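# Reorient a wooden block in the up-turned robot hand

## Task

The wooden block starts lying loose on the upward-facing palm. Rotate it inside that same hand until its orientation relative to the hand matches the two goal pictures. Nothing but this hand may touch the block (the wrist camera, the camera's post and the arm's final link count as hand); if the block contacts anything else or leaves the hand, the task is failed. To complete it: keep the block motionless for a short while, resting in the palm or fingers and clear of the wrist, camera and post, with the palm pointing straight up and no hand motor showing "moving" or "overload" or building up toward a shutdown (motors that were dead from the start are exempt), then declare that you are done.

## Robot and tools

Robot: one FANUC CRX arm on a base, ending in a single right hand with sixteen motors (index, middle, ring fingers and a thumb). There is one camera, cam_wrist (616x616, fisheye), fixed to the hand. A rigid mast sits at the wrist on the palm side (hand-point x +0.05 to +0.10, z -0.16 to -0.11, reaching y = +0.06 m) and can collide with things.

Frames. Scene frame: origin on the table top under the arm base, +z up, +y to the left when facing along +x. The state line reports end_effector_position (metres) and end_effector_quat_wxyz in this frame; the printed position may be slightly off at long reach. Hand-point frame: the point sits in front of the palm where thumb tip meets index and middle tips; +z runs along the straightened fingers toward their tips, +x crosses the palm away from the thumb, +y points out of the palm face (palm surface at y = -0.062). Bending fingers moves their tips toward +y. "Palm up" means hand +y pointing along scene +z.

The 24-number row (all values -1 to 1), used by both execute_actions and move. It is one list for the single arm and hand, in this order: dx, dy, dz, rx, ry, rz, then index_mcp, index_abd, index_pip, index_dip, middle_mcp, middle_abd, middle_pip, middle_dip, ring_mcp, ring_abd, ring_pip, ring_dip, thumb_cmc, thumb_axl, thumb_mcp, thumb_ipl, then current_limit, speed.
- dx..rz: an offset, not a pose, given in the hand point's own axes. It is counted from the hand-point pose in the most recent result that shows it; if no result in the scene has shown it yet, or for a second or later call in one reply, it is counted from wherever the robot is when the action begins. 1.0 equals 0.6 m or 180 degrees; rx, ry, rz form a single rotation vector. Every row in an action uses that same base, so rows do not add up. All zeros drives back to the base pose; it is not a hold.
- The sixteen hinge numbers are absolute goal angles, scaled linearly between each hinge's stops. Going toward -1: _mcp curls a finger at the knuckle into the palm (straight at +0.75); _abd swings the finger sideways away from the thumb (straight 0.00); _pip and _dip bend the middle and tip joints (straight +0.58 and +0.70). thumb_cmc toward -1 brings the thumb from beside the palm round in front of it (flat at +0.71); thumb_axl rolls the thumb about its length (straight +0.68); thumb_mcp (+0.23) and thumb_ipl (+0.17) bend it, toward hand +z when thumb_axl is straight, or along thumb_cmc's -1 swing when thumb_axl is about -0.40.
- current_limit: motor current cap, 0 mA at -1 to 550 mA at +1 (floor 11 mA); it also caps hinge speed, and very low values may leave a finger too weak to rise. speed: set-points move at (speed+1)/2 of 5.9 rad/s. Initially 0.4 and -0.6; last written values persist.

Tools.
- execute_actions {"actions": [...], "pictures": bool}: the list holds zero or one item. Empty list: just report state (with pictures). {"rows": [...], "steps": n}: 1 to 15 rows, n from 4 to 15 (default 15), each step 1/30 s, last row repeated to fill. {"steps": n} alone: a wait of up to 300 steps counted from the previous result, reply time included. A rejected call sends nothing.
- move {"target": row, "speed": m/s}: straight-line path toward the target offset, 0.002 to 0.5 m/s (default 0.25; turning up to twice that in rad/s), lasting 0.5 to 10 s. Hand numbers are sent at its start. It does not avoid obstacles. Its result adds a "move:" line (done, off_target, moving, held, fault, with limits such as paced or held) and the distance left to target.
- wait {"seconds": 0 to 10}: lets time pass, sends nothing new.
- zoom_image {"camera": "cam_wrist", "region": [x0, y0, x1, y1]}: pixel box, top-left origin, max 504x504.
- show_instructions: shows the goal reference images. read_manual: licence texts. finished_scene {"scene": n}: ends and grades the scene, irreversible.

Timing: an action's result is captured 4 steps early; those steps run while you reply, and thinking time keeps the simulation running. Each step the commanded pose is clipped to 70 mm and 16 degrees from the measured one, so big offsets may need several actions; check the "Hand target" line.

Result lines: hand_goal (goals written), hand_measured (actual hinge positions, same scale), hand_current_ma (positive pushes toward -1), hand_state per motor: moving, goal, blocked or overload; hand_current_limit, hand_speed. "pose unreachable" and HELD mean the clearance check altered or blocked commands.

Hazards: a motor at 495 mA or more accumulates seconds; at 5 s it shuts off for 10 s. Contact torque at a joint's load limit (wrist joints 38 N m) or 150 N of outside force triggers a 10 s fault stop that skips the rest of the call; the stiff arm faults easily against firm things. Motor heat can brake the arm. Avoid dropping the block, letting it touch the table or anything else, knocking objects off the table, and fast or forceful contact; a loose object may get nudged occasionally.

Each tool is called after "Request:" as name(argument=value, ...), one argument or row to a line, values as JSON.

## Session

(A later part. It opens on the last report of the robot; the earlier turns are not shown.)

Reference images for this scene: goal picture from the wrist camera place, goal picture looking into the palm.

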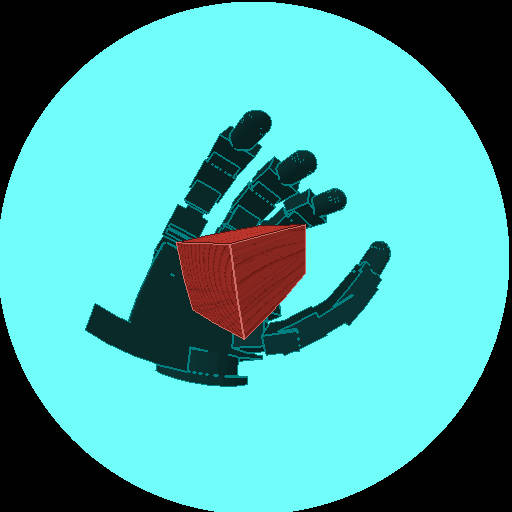

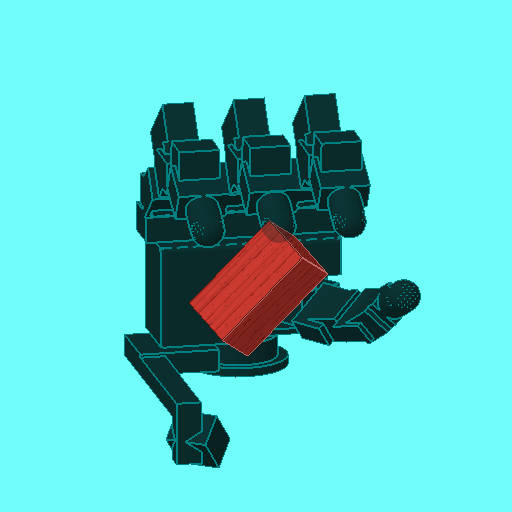

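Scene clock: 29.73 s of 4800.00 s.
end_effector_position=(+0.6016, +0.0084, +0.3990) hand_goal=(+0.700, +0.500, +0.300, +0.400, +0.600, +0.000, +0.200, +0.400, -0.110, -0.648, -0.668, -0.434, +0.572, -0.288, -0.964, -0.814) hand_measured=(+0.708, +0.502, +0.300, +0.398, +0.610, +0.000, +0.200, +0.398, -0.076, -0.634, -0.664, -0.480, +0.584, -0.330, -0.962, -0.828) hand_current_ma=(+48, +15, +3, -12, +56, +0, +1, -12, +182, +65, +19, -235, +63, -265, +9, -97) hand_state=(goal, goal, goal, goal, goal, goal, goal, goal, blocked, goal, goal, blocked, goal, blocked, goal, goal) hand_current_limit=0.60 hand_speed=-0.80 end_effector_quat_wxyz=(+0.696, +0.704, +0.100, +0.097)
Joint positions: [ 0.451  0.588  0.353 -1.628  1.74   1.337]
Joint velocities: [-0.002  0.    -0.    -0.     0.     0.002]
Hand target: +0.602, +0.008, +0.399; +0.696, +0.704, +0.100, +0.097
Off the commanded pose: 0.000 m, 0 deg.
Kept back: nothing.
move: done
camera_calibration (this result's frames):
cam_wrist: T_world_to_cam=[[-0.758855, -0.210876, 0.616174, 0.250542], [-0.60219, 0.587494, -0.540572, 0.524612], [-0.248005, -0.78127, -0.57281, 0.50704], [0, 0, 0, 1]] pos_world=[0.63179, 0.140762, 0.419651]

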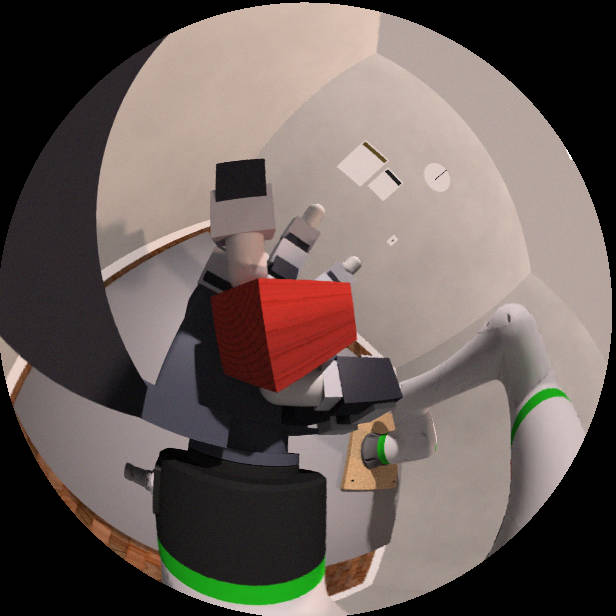

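Request:
move(
  target=[0,0,0,0,0,0, 0.7,0.5,0.3,0.4, 0.6,0,0.2,0.4, -0.103,-0.51,-0.67,-0.34, 0.571,-0.289,-0.965,-0.815, 0.6,-0.8],
)

Request:
move(
  target=[0,0,0,0,0,0, 0.7,0.5,0.3,0.4, 0.6,0,0.2,0.4, -0.096,-0.375,-0.67,-0.243, 0.571,-0.289,-0.965,-0.815, 0.6,-0.8],
)

Request:
zoom_image(
  camera="cam_wrist",
  region=[180, 230, 400, 450],
)

Scene clock: 31.53 s of 4800.00 s.
end_effector_position=(+0.6016, +0.0084, +0.3990) hand_goal=(+0.700, +0.500, +0.300, +0.400, +0.600, +0.000, +0.200, +0.400, -0.102, -0.510, -0.670, -0.340, +0.572, -0.288, -0.964, -0.814) hand_measured=(+0.708, +0.502, +0.300, +0.398, +0.610, +0.000, +0.200, +0.398, -0.056, -0.504, -0.658, -0.378, +0.586, -0.330, -0.962, -0.830) hand_current_ma=(+48, +15, +3, -12, +56, +0, +1, -12, +243, +23, +67, -195, +70, -265, +9, -104) hand_state=(goal, goal, goal, goal, goal, goal, goal, goal, blocked, goal, goal, blocked, goal, blocked, goal, goal) hand_current_limit=0.60 hand_speed=-0.80 end_effector_quat_wxyz=(+0.696, +0.704, +0.100, +0.097)
Joint positions: [ 0.451  0.588  0.353 -1.628  1.74   1.337]
Joint velocities: [ 0.     0.    -0.     0.    -0.    -0.001]
Hand target: +0.602, +0.008, +0.399; +0.696, +0.704, +0.100, +0.097
Off the commanded pose: 0.000 m, 0 deg.
Kept back: nothing.
move: done
camera_calibration (this result's frames):
cam_wrist: T_world_to_cam=[[-0.758855, -0.210876, 0.616174, 0.250542], [-0.60219, 0.587494, -0.540572, 0.524612], [-0.248005, -0.78127, -0.57281, 0.50704], [0, 0, 0, 1]] pos_world=[0.63179, 0.140762, 0.419651]

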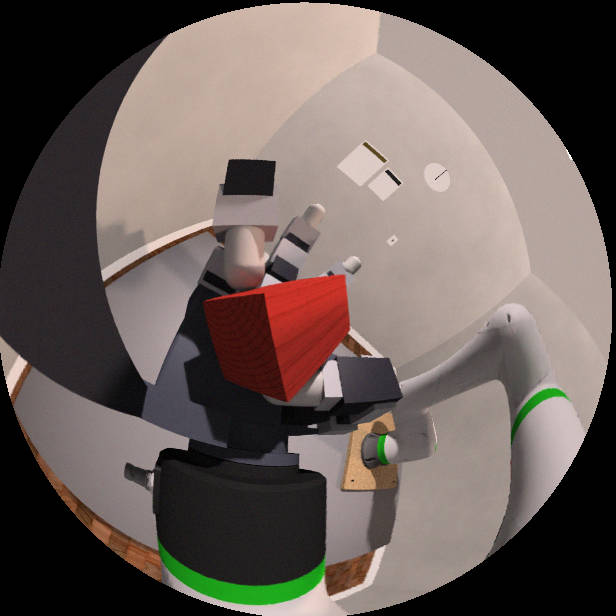

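Scene clock: 32.03 s of 4800.00 s.
end_effector_position=(+0.6016, +0.0084, +0.3990) hand_goal=(+0.700, +0.500, +0.300, +0.400, +0.600, +0.000, +0.200, +0.400, -0.096, -0.374, -0.670, -0.242, +0.572, -0.288, -0.964, -0.814) hand_measured=(+0.708, +0.502, +0.300, +0.398, +0.610, +0.000, +0.200, +0.398, -0.050, -0.370, -0.654, -0.258, +0.586, -0.326, -0.962, -0.830) hand_current_ma=(+48, +14, +3, -12, +56, +0, +1, -12, +246, +19, +92, -77, +70, -237, +8, -104) hand_state=(goal, goal, goal, goal, goal, goal, goal, goal, blocked, goal, goal, goal, goal, blocked, goal, goal) hand_current_limit=0.60 hand_speed=-0.80 end_effector_quat_wxyz=(+0.696, +0.704, +0.100, +0.097)
Joint positions: [ 0.451  0.588  0.353 -1.628  1.74   1.337]
Joint velocities: [ 0.001  0.    -0.     0.    -0.     0.   ]
Hand target: +0.602, +0.008, +0.399; +0.696, +0.704, +0.100, +0.097
Off the commanded pose: 0.000 m, 0 deg.
Kept back: nothing.
move: done
camera_calibration (this result's frames):
cam_wrist: T_world_to_cam=[[-0.758855, -0.210876, 0.616174, 0.250542], [-0.60219, 0.587494, -0.540573, 0.524612], [-0.248004, -0.78127, -0.57281, 0.50704], [0, 0, 0, 1]] pos_world=[0.63179, 0.140762, 0.419651]

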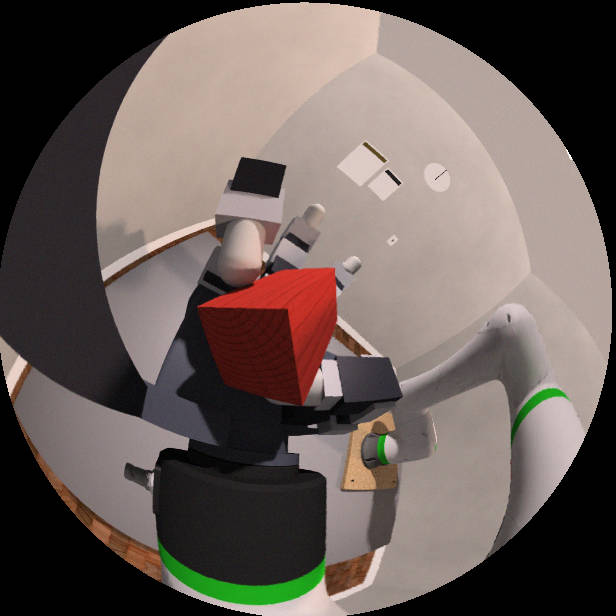

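Region (180, 230, 400, 450) of cam_wrist's 616x616 image, scaled by 2.291, with more detail than that image has.

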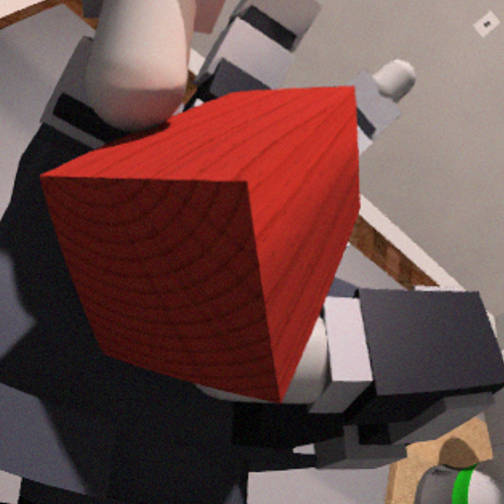

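Request:
move(
  target=[0,0,0,0,0,0, 0.7,0.5,0.3,0.4, 0.6,0,0.2,0.4, -0.103,-0.5,-0.67,-0.335, 0.571,-0.289,-0.965,-0.815, 0.6,-0.8],
)

Request:
zoom_image(
  camera="cam_wrist",
  region=[180, 230, 400, 450],
)

Scene clock: 32.97 s of 4800.00 s.
end_effector_position=(+0.6016, +0.0084, +0.3990) hand_goal=(+0.700, +0.500, +0.300, +0.400, +0.600, +0.000, +0.200, +0.400, -0.102, -0.500, -0.670, -0.334, +0.572, -0.288, -0.964, -0.814) hand_measured=(+0.708, +0.502, +0.300, +0.398, +0.610, +0.000, +0.200, +0.398, -0.050, -0.478, -0.654, -0.340, +0.586, -0.326, -0.962, -0.830) hand_current_ma=(+48, +14, +3, -12, +56, +0, +1, -12, +278, +96, +93, -31, +71, -236, +8, -104) hand_state=(goal, goal, goal, goal, goal, goal, goal, goal, blocked, blocked, goal, goal, goal, blocked, goal, goal) hand_current_limit=0.60 hand_speed=-0.80 end_effector_quat_wxyz=(+0.696, +0.704, +0.100, +0.097)
Joint positions: [ 0.451  0.588  0.353 -1.628  1.74   1.337]
Joint velocities: [ 0.001 -0.    -0.    -0.    -0.    -0.001]
Hand target: +0.602, +0.008, +0.399; +0.696, +0.704, +0.100, +0.097
Off the commanded pose: 0.000 m, 0 deg.
Kept back: nothing.
move: done
camera_calibration (this result's frames):
cam_wrist: T_world_to_cam=[[-0.758855, -0.210876, 0.616174, 0.250542], [-0.60219, 0.587494, -0.540572, 0.524612], [-0.248005, -0.78127, -0.57281, 0.50704], [0, 0, 0, 1]] pos_world=[0.63179, 0.140762, 0.419651]

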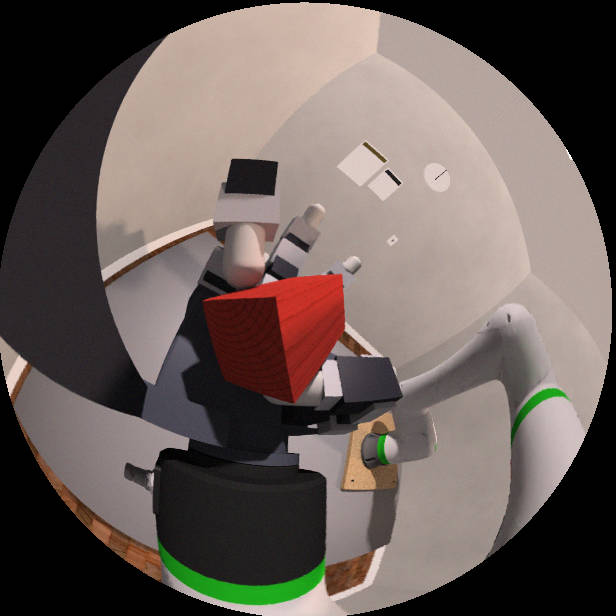

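Region (180, 230, 400, 450) of cam_wrist's 616x616 image, scaled by 2.291, with more detail than that image has.

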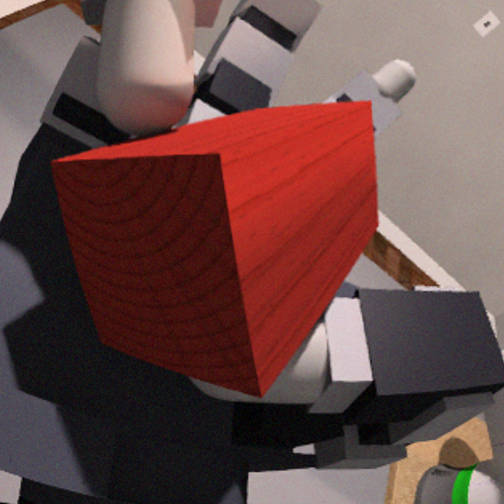

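Request:
move(
  target=[0,0,0,0,0,0, 0.5,0.742,-0.746,-0.868, 0.6,0,0.2,0.4, -0.103,-0.5,-0.67,-0.335, 0.571,-0.289,-0.965,-0.815, 0.6,-0.4],
)

Request:
move(
  target=[0,0,0,0,0,0, -0.068,0.742,-0.746,-0.868, 0.6,0,0.2,0.4, -0.103,-0.5,-0.67,-0.335, 0.571,-0.289,-0.965,-0.815, 0.6,-0.6],
)

Request:
move(
  target=[0,0,0,0,0,0, -0.068,0.803,-0.838,-0.648, 0.6,0,0.2,0.4, -0.103,-0.5,-0.67,-0.335, 0.571,-0.289,-0.965,-0.815, 0.6,-0.8],
)

Request:
zoom_image(
  camera="cam_wrist",
  region=[180, 200, 430, 450],
)

Scene clock: 36.50 s of 4800.00 s.
end_effector_position=(+0.6016, +0.0084, +0.3990) hand_goal=(+0.500, +0.742, -0.746, -0.868, +0.600, +0.000, +0.200, +0.400, -0.102, -0.500, -0.670, -0.334, +0.572, -0.288, -0.964, -0.814) hand_measured=(+0.516, +0.740, -0.744, -0.866, +0.610, +0.000, +0.200, +0.398, -0.050, -0.478, -0.654, -0.340, +0.586, -0.326, -0.962, -0.830) hand_current_ma=(+96, -10, +10, +11, +56, +0, +1, -12, +278, +96, +93, -31, +71, -236, +8, -104) hand_state=(goal, goal, goal, goal, goal, goal, goal, goal, blocked, blocked, goal, goal, goal, blocked, goal, goal) hand_current_limit=0.60 hand_speed=-0.40 end_effector_quat_wxyz=(+0.696, +0.704, +0.100, +0.097)
Joint positions: [ 0.451  0.588  0.353 -1.628  1.74   1.337]
Joint velocities: [ 0.001  0.    -0.    -0.    -0.    -0.002]
Hand target: +0.602, +0.008, +0.399; +0.696, +0.704, +0.100, +0.097
Off the commanded pose: 0.000 m, 0 deg.
Kept back: nothing.
move: done
camera_calibration (this result's frames):
cam_wrist: T_world_to_cam=[[-0.758855, -0.210876, 0.616174, 0.250542], [-0.60219, 0.587493, -0.540572, 0.524612], [-0.248004, -0.78127, -0.57281, 0.50704], [0, 0, 0, 1]] pos_world=[0.63179, 0.140762, 0.419651]

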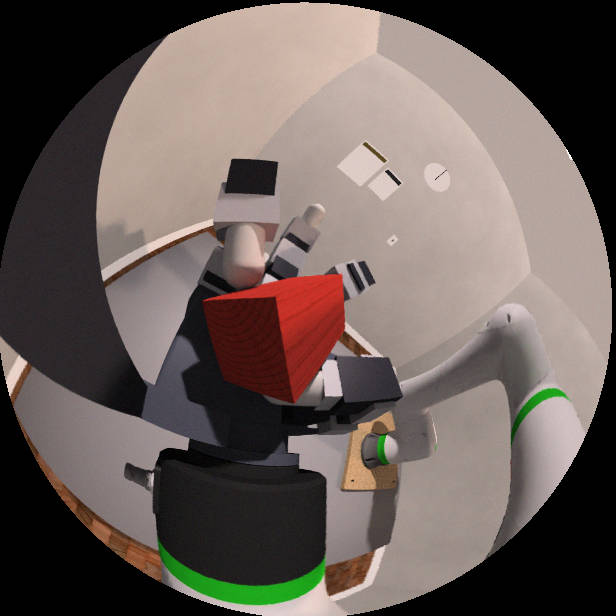

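Scene clock: 37.40 s of 4800.00 s.
end_effector_position=(+0.6016, +0.0084, +0.3990) hand_goal=(-0.068, +0.742, -0.746, -0.868, +0.600, +0.000, +0.200, +0.400, -0.102, -0.500, -0.670, -0.334, +0.572, -0.288, -0.964, -0.814) hand_measured=(-0.060, +0.740, -0.744, -0.866, +0.610, +0.000, +0.200, +0.398, -0.050, -0.478, -0.654, -0.340, +0.586, -0.326, -0.962, -0.830) hand_current_ma=(+49, -9, +5, +11, +56, +0, +1, -12, +278, +96, +93, -31, +71, -236, +8, -104) hand_state=(goal, goal, goal, goal, goal, goal, goal, goal, blocked, blocked, goal, goal, goal, blocked, goal, goal) hand_current_limit=0.60 hand_speed=-0.60 end_effector_quat_wxyz=(+0.696, +0.704, +0.100, +0.097)
Joint positions: [ 0.451  0.588  0.353 -1.628  1.74   1.337]
Joint velocities: [-0. -0. -0.  0. -0. -0.]
Hand target: +0.602, +0.008, +0.399; +0.696, +0.704, +0.100, +0.097
Off the commanded pose: 0.000 m, 0 deg.
Kept back: nothing.
move: done
camera_calibration (this result's frames):
cam_wrist: T_world_to_cam=[[-0.758855, -0.210876, 0.616174, 0.250542], [-0.60219, 0.587494, -0.540572, 0.524612], [-0.248005, -0.78127, -0.57281, 0.50704], [0, 0, 0, 1]] pos_world=[0.63179, 0.140762, 0.419651]

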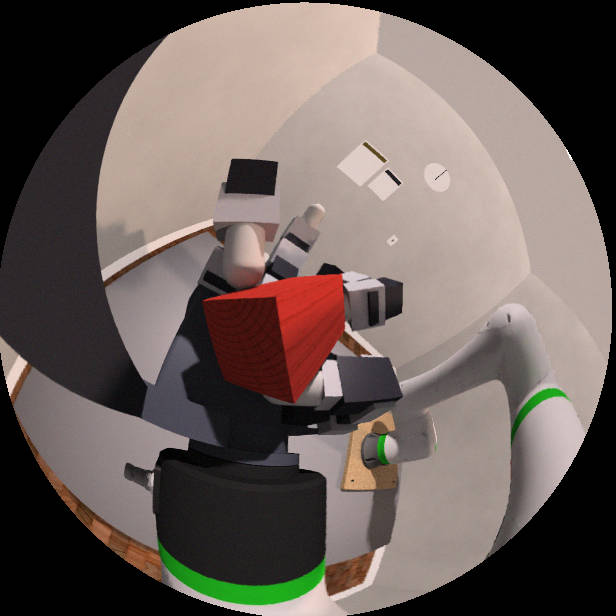

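Scene clock: 38.10 s of 4800.00 s.
end_effector_position=(+0.6016, +0.0084, +0.3990) hand_goal=(-0.068, +0.804, -0.838, -0.648, +0.600, +0.000, +0.200, +0.400, -0.102, -0.500, -0.670, -0.334, +0.572, -0.288, -0.964, -0.814) hand_measured=(-0.056, +0.798, -0.842, -0.682, +0.610, +0.000, +0.200, +0.398, -0.070, -0.478, -0.646, -0.328, +0.586, -0.320, -0.964, -0.828) hand_current_ma=(+66, -28, -16, -203, +56, +0, +1, -12, +174, +96, +130, +28, +71, -203, +6, -100) hand_state=(goal, goal, goal, blocked, goal, goal, goal, goal, blocked, blocked, blocked, goal, goal, blocked, goal, goal) hand_current_limit=0.60 hand_speed=-0.80 end_effector_quat_wxyz=(+0.696, +0.704, +0.100, +0.097)
Joint positions: [ 0.451  0.588  0.353 -1.628  1.74   1.337]
Joint velocities: [-0.001  0.     0.    -0.    -0.    -0.001]
Hand target: +0.602, +0.008, +0.399; +0.696, +0.704, +0.100, +0.097
Off the commanded pose: 0.000 m, 0 deg.
Kept back: nothing.
move: done
camera_calibration (this result's frames):
cam_wrist: T_world_to_cam=[[-0.758855, -0.210876, 0.616174, 0.250542], [-0.60219, 0.587494, -0.540573, 0.524612], [-0.248004, -0.78127, -0.57281, 0.50704], [0, 0, 0, 1]] pos_world=[0.63179, 0.140762, 0.419651]

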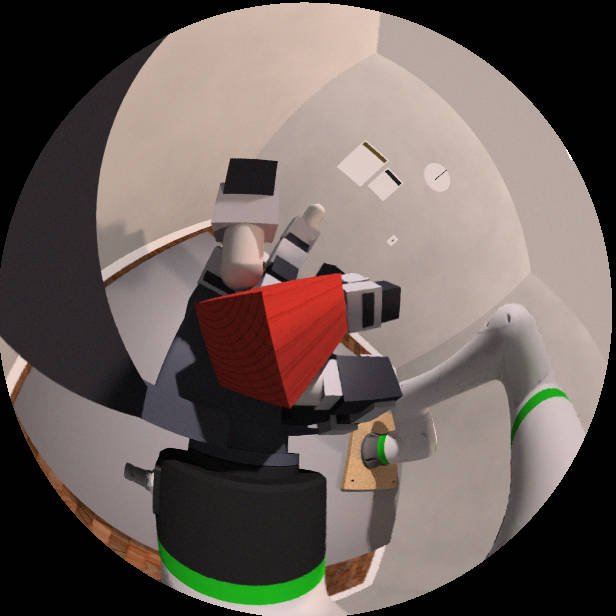

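Region (180, 200, 430, 450) of cam_wrist's 616x616 image, scaled by 2.016, with more detail than that image has.

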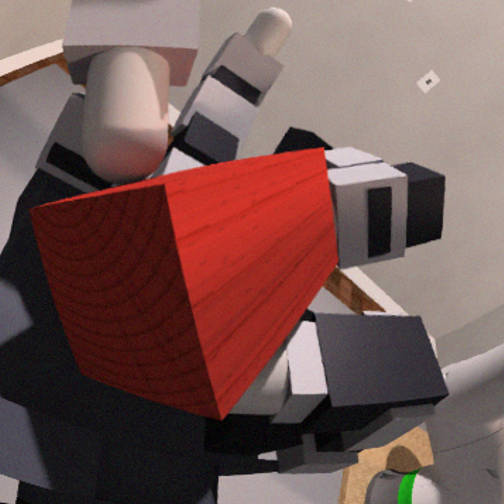

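Request:
move(
  target=[0,0,0,0,0,0, -0.041,0.785,-0.704,-0.68, 0.6,0,0.2,0.4, -0.103,-0.5,-0.67,-0.335, 0.571,-0.289,-0.965,-0.815, 0.6,-0.8],
)

Request:
zoom_image(
  camera="cam_wrist",
  region=[180, 200, 430, 450],
)

Scene clock: 39.03 s of 4800.00 s.
end_effector_position=(+0.6016, +0.0084, +0.3990) hand_goal=(-0.040, +0.786, -0.704, -0.680, +0.600, +0.000, +0.200, +0.400, -0.102, -0.500, -0.670, -0.334, +0.572, -0.288, -0.964, -0.814) hand_measured=(-0.032, +0.786, -0.718, -0.686, +0.610, +0.000, +0.200, +0.398, -0.070, -0.496, -0.654, -0.340, +0.586, -0.318, -0.964, -0.828) hand_current_ma=(+48, +5, -78, -37, +56, +0, +1, -12, +174, +19, +93, -32, +71, -195, +5, -100) hand_state=(goal, goal, goal, goal, goal, goal, goal, goal, blocked, goal, goal, goal, goal, blocked, goal, goal) hand_current_limit=0.60 hand_speed=-0.80 end_effector_quat_wxyz=(+0.696, +0.704, +0.100, +0.097)
Joint positions: [ 0.451  0.588  0.353 -1.628  1.74   1.337]
Joint velocities: [-0.001 -0.     0.     0.    -0.    -0.001]
Hand target: +0.602, +0.008, +0.399; +0.696, +0.704, +0.100, +0.097
Off the commanded pose: 0.000 m, 0 deg.
Kept back: nothing.
move: done
camera_calibration (this result's frames):
cam_wrist: T_world_to_cam=[[-0.758855, -0.210876, 0.616174, 0.250542], [-0.60219, 0.587494, -0.540572, 0.524612], [-0.248005, -0.78127, -0.57281, 0.50704], [0, 0, 0, 1]] pos_world=[0.63179, 0.140762, 0.419651]

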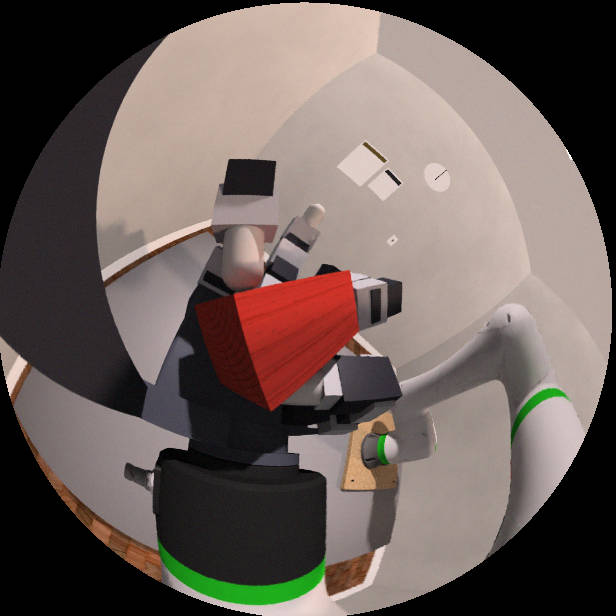

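Region (180, 200, 430, 450) of cam_wrist's 616x616 image, scaled by 2.016, with more detail than that image has.

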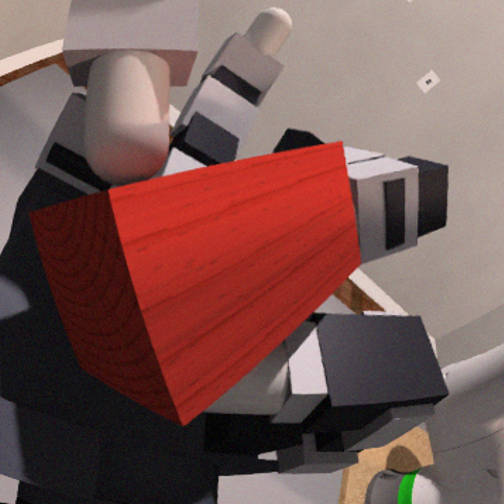

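Request:
move(
  target=[0,0,0,0,0,0, -0.041,0.785,-0.704,-0.68, 0.6,0,0.2,0.4, -0.075,-0.553,-0.722,-0.204, 0.571,-0.289,-0.965,-0.815, 0.6,-0.85],
)

Request:
zoom_image(
  camera="cam_wrist",
  region=[180, 200, 430, 450],
)

Scene clock: 40.93 s of 4800.00 s.
end_effector_position=(+0.6016, +0.0084, +0.3990) hand_goal=(-0.040, +0.786, -0.704, -0.680, +0.600, +0.000, +0.200, +0.400, -0.074, -0.552, -0.722, -0.204, +0.572, -0.288, -0.964, -0.814) hand_measured=(-0.032, +0.786, -0.710, -0.684, +0.610, +0.000, +0.200, +0.398, -0.036, -0.542, -0.684, -0.210, +0.586, -0.318, -0.964, -0.828) hand_current_ma=(+48, +1, -29, -25, +56, +0, +1, -12, +199, +44, +213, -29, +71, -195, +5, -100) hand_state=(goal, goal, goal, goal, goal, goal, goal, goal, blocked, goal, blocked, goal, goal, blocked, goal, goal) hand_current_limit=0.60 hand_speed=-0.85 end_effector_quat_wxyz=(+0.696, +0.704, +0.100, +0.097)
Joint positions: [ 0.451  0.588  0.353 -1.628  1.74   1.337]
Joint velocities: [-0.001  0.     0.     0.     0.     0.002]
Hand target: +0.602, +0.008, +0.399; +0.696, +0.704, +0.100, +0.097
Off the commanded pose: 0.000 m, 0 deg.
Kept back: nothing.
move: done
camera_calibration (this result's frames):
cam_wrist: T_world_to_cam=[[-0.758855, -0.210876, 0.616173, 0.250542], [-0.602189, 0.587494, -0.540573, 0.524612], [-0.248004, -0.78127, -0.57281, 0.50704], [0, 0, 0, 1]] pos_world=[0.63179, 0.140762, 0.419651]

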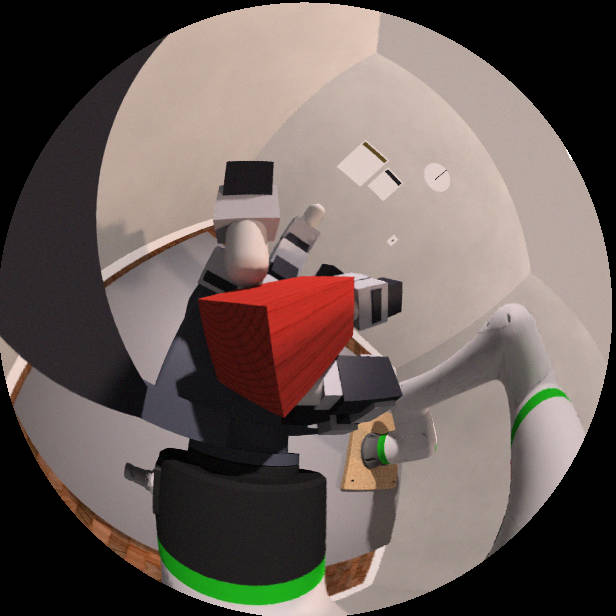

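Region (180, 200, 430, 450) of cam_wrist's 616x616 image, scaled by 2.016, with more detail than that image has.

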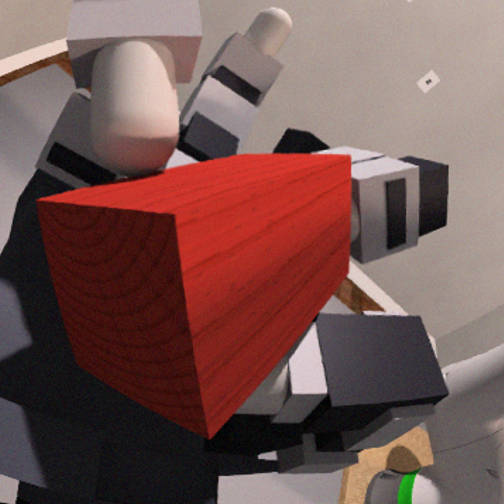

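Request:
move(
  target=[0,0,0,0,0,0, -0.03,0.778,-0.65,-0.67, 0.6,0,0.2,0.4, -0.075,-0.553,-0.722,-0.204, 0.571,-0.289,-0.965,-0.815, 0.6,-0.85],
)

Request:
zoom_image(
  camera="cam_wrist",
  region=[140, 240, 390, 490],
)

Scene clock: 42.53 s of 4800.00 s.
end_effector_position=(+0.6016, +0.0084, +0.3990) hand_goal=(-0.030, +0.778, -0.650, -0.670, +0.600, +0.000, +0.200, +0.400, -0.074, -0.552, -0.722, -0.204, +0.572, -0.288, -0.964, -0.814) hand_measured=(-0.028, +0.784, -0.656, -0.674, +0.610, +0.000, +0.200, +0.398, -0.036, -0.542, -0.684, -0.208, +0.586, -0.318, -0.964, -0.828) hand_current_ma=(+14, +25, -32, -21, +56, +0, +1, -12, +200, +44, +213, -23, +71, -195, +5, -100) hand_state=(goal, goal, goal, goal, goal, goal, goal, goal, blocked, goal, blocked, goal, goal, blocked, goal, goal) hand_current_limit=0.60 hand_speed=-0.85 end_effector_quat_wxyz=(+0.696, +0.704, +0.100, +0.097)
Joint positions: [ 0.451  0.588  0.353 -1.628  1.74   1.337]
Joint velocities: [-0.001  0.     0.    -0.    -0.    -0.001]
Hand target: +0.602, +0.008, +0.399; +0.696, +0.704, +0.100, +0.097
Off the commanded pose: 0.000 m, 0 deg.
Kept back: nothing.
move: done
camera_calibration (this result's frames):
cam_wrist: T_world_to_cam=[[-0.758855, -0.210876, 0.616174, 0.250542], [-0.602189, 0.587494, -0.540573, 0.524612], [-0.248005, -0.78127, -0.57281, 0.50704], [0, 0, 0, 1]] pos_world=[0.63179, 0.140762, 0.419651]

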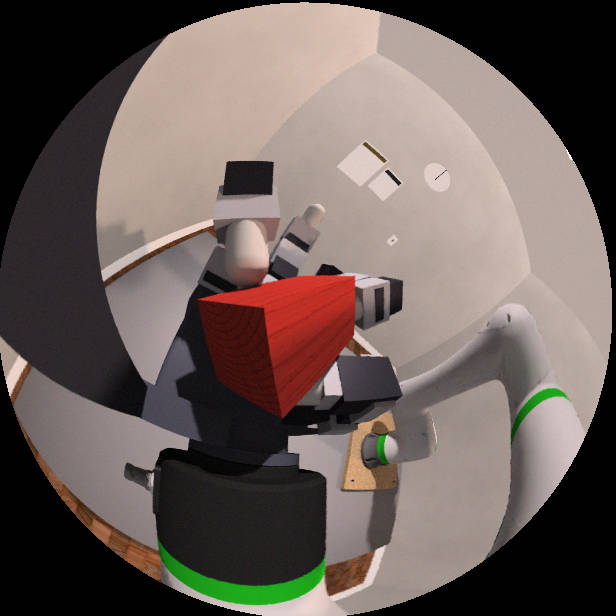

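Region (140, 240, 390, 490) of cam_wrist's 616x616 image, scaled by 2.016, with more detail than that image has.

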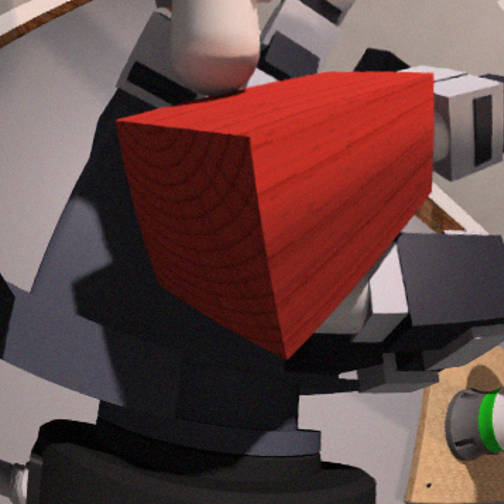

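Request:
execute_actions(
  actions=[],
)

Scene clock: 42.73 s of 4800.00 s.
end_effector_position=(+0.6016, +0.0084, +0.3990) hand_goal=(-0.030, +0.778, -0.650, -0.670, +0.600, +0.000, +0.200, +0.400, -0.074, -0.552, -0.722, -0.204, +0.572, -0.288, -0.964, -0.814) hand_measured=(-0.028, +0.784, -0.656, -0.674, +0.610, +0.000, +0.200, +0.398, -0.036, -0.542, -0.684, -0.208, +0.586, -0.318, -0.964, -0.828) hand_current_ma=(+14, +25, -32, -21, +56, +0, +1, -12, +200, +44, +213, -23, +71, -195, +5, -100) hand_state=(goal, goal, goal, goal, goal, goal, goal, goal, blocked, goal, blocked, goal, goal, blocked, goal, goal) hand_current_limit=0.60 hand_speed=-0.85 end_effector_quat_wxyz=(+0.696, +0.704, +0.100, +0.097)
Joint positions: [ 0.451  0.588  0.353 -1.628  1.74   1.337]
Joint velocities: [ 0. -0. -0. -0.  0. -0.]
Hand target: +0.602, +0.008, +0.399; +0.696, +0.704, +0.100, +0.097
Off the commanded pose: 0.000 m, 0 deg.
Kept back: nothing.
Steps of this call (steps 1 to 6: nothing new was sent). Readings (end_effector_position | what the end effector reports):
1: (+0.6016, +0.0084, +0.3990) | hand_goal=(-0.030, +0.778, -0.650, -0.670, +0.600, +0.000, +0.200, +0.400, -0.074, -0.552, -0.722, -0.204, +0.572, -0.288, -0.964, -0.814) hand_measured=(-0.028, +0.784, -0.656, -0.674, +0.610, +0.000, +0.200, +0.398, -0.036, -0.542, -0.684, -0.208, +0.586, -0.318, -0.964, -0.828) hand_current_ma=(+14, +25, -32, -21, +56, +0, +1, -12, +200, +44, +213, -23, +71, -195, +5, -100) hand_state=(goal, goal, goal, goal, goal, goal, goal, goal, blocked, goal, blocked, goal, goal, blocked, goal, goal) hand_current_limit=0.60 hand_speed=-0.85
2: (+0.6016, +0.0084, +0.3990) | hand_goal=(-0.030, +0.778, -0.650, -0.670, +0.600, +0.000, +0.200, +0.400, -0.074, -0.552, -0.722, -0.204, +0.572, -0.288, -0.964, -0.814) hand_measured=(-0.028, +0.784, -0.656, -0.674, +0.610, +0.000, +0.200, +0.398, -0.036, -0.542, -0.684, -0.208, +0.586, -0.318, -0.964, -0.828) hand_current_ma=(+14, +25, -32, -21, +56, +0, +1, -12, +200, +44, +213, -23, +71, -195, +5, -100) hand_state=(goal, goal, goal, goal, goal, goal, goal, goal, blocked, goal, blocked, goal, goal, blocked, goal, goal) hand_current_limit=0.60 hand_speed=-0.85
4: (+0.6016, +0.0084, +0.3990) | hand_goal=(-0.030, +0.778, -0.650, -0.670, +0.600, +0.000, +0.200, +0.400, -0.074, -0.552, -0.722, -0.204, +0.572, -0.288, -0.964, -0.814) hand_measured=(-0.028, +0.784, -0.656, -0.674, +0.610, +0.000, +0.200, +0.398, -0.036, -0.542, -0.684, -0.208, +0.586, -0.318, -0.964, -0.828) hand_current_ma=(+14, +25, -32, -21, +56, +0, +1, -12, +200, +44, +213, -23, +71, -195, +5, -100) hand_state=(goal, goal, goal, goal, goal, goal, goal, goal, blocked, goal, blocked, goal, goal, blocked, goal, goal) hand_current_limit=0.60 hand_speed=-0.85
6: the state above
camera_calibration (this result's frames):
cam_wrist: T_world_to_cam=[[-0.758855, -0.210876, 0.616174, 0.250542], [-0.60219, 0.587494, -0.540573, 0.524612], [-0.248005, -0.78127, -0.57281, 0.50704], [0, 0, 0, 1]] pos_world=[0.63179, 0.140762, 0.419651]

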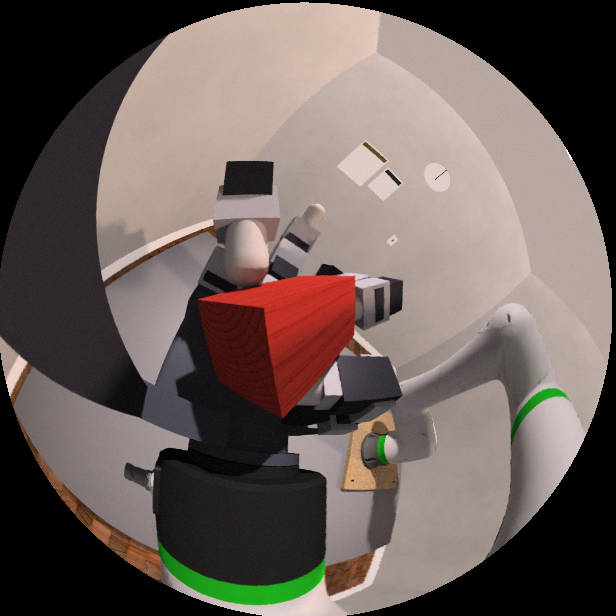

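Request:
show_instructions(
)

Reference images for this scene: goal picture from the wrist camera place, goal picture looking into the palm.

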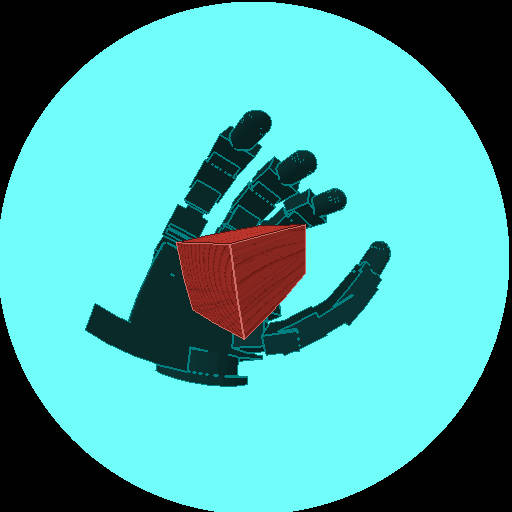

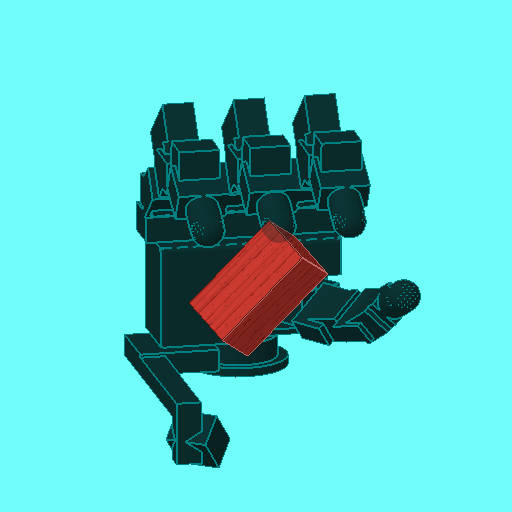

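Request:
finished_scene(
  scene=2,
)

The scene is finished: the task was done.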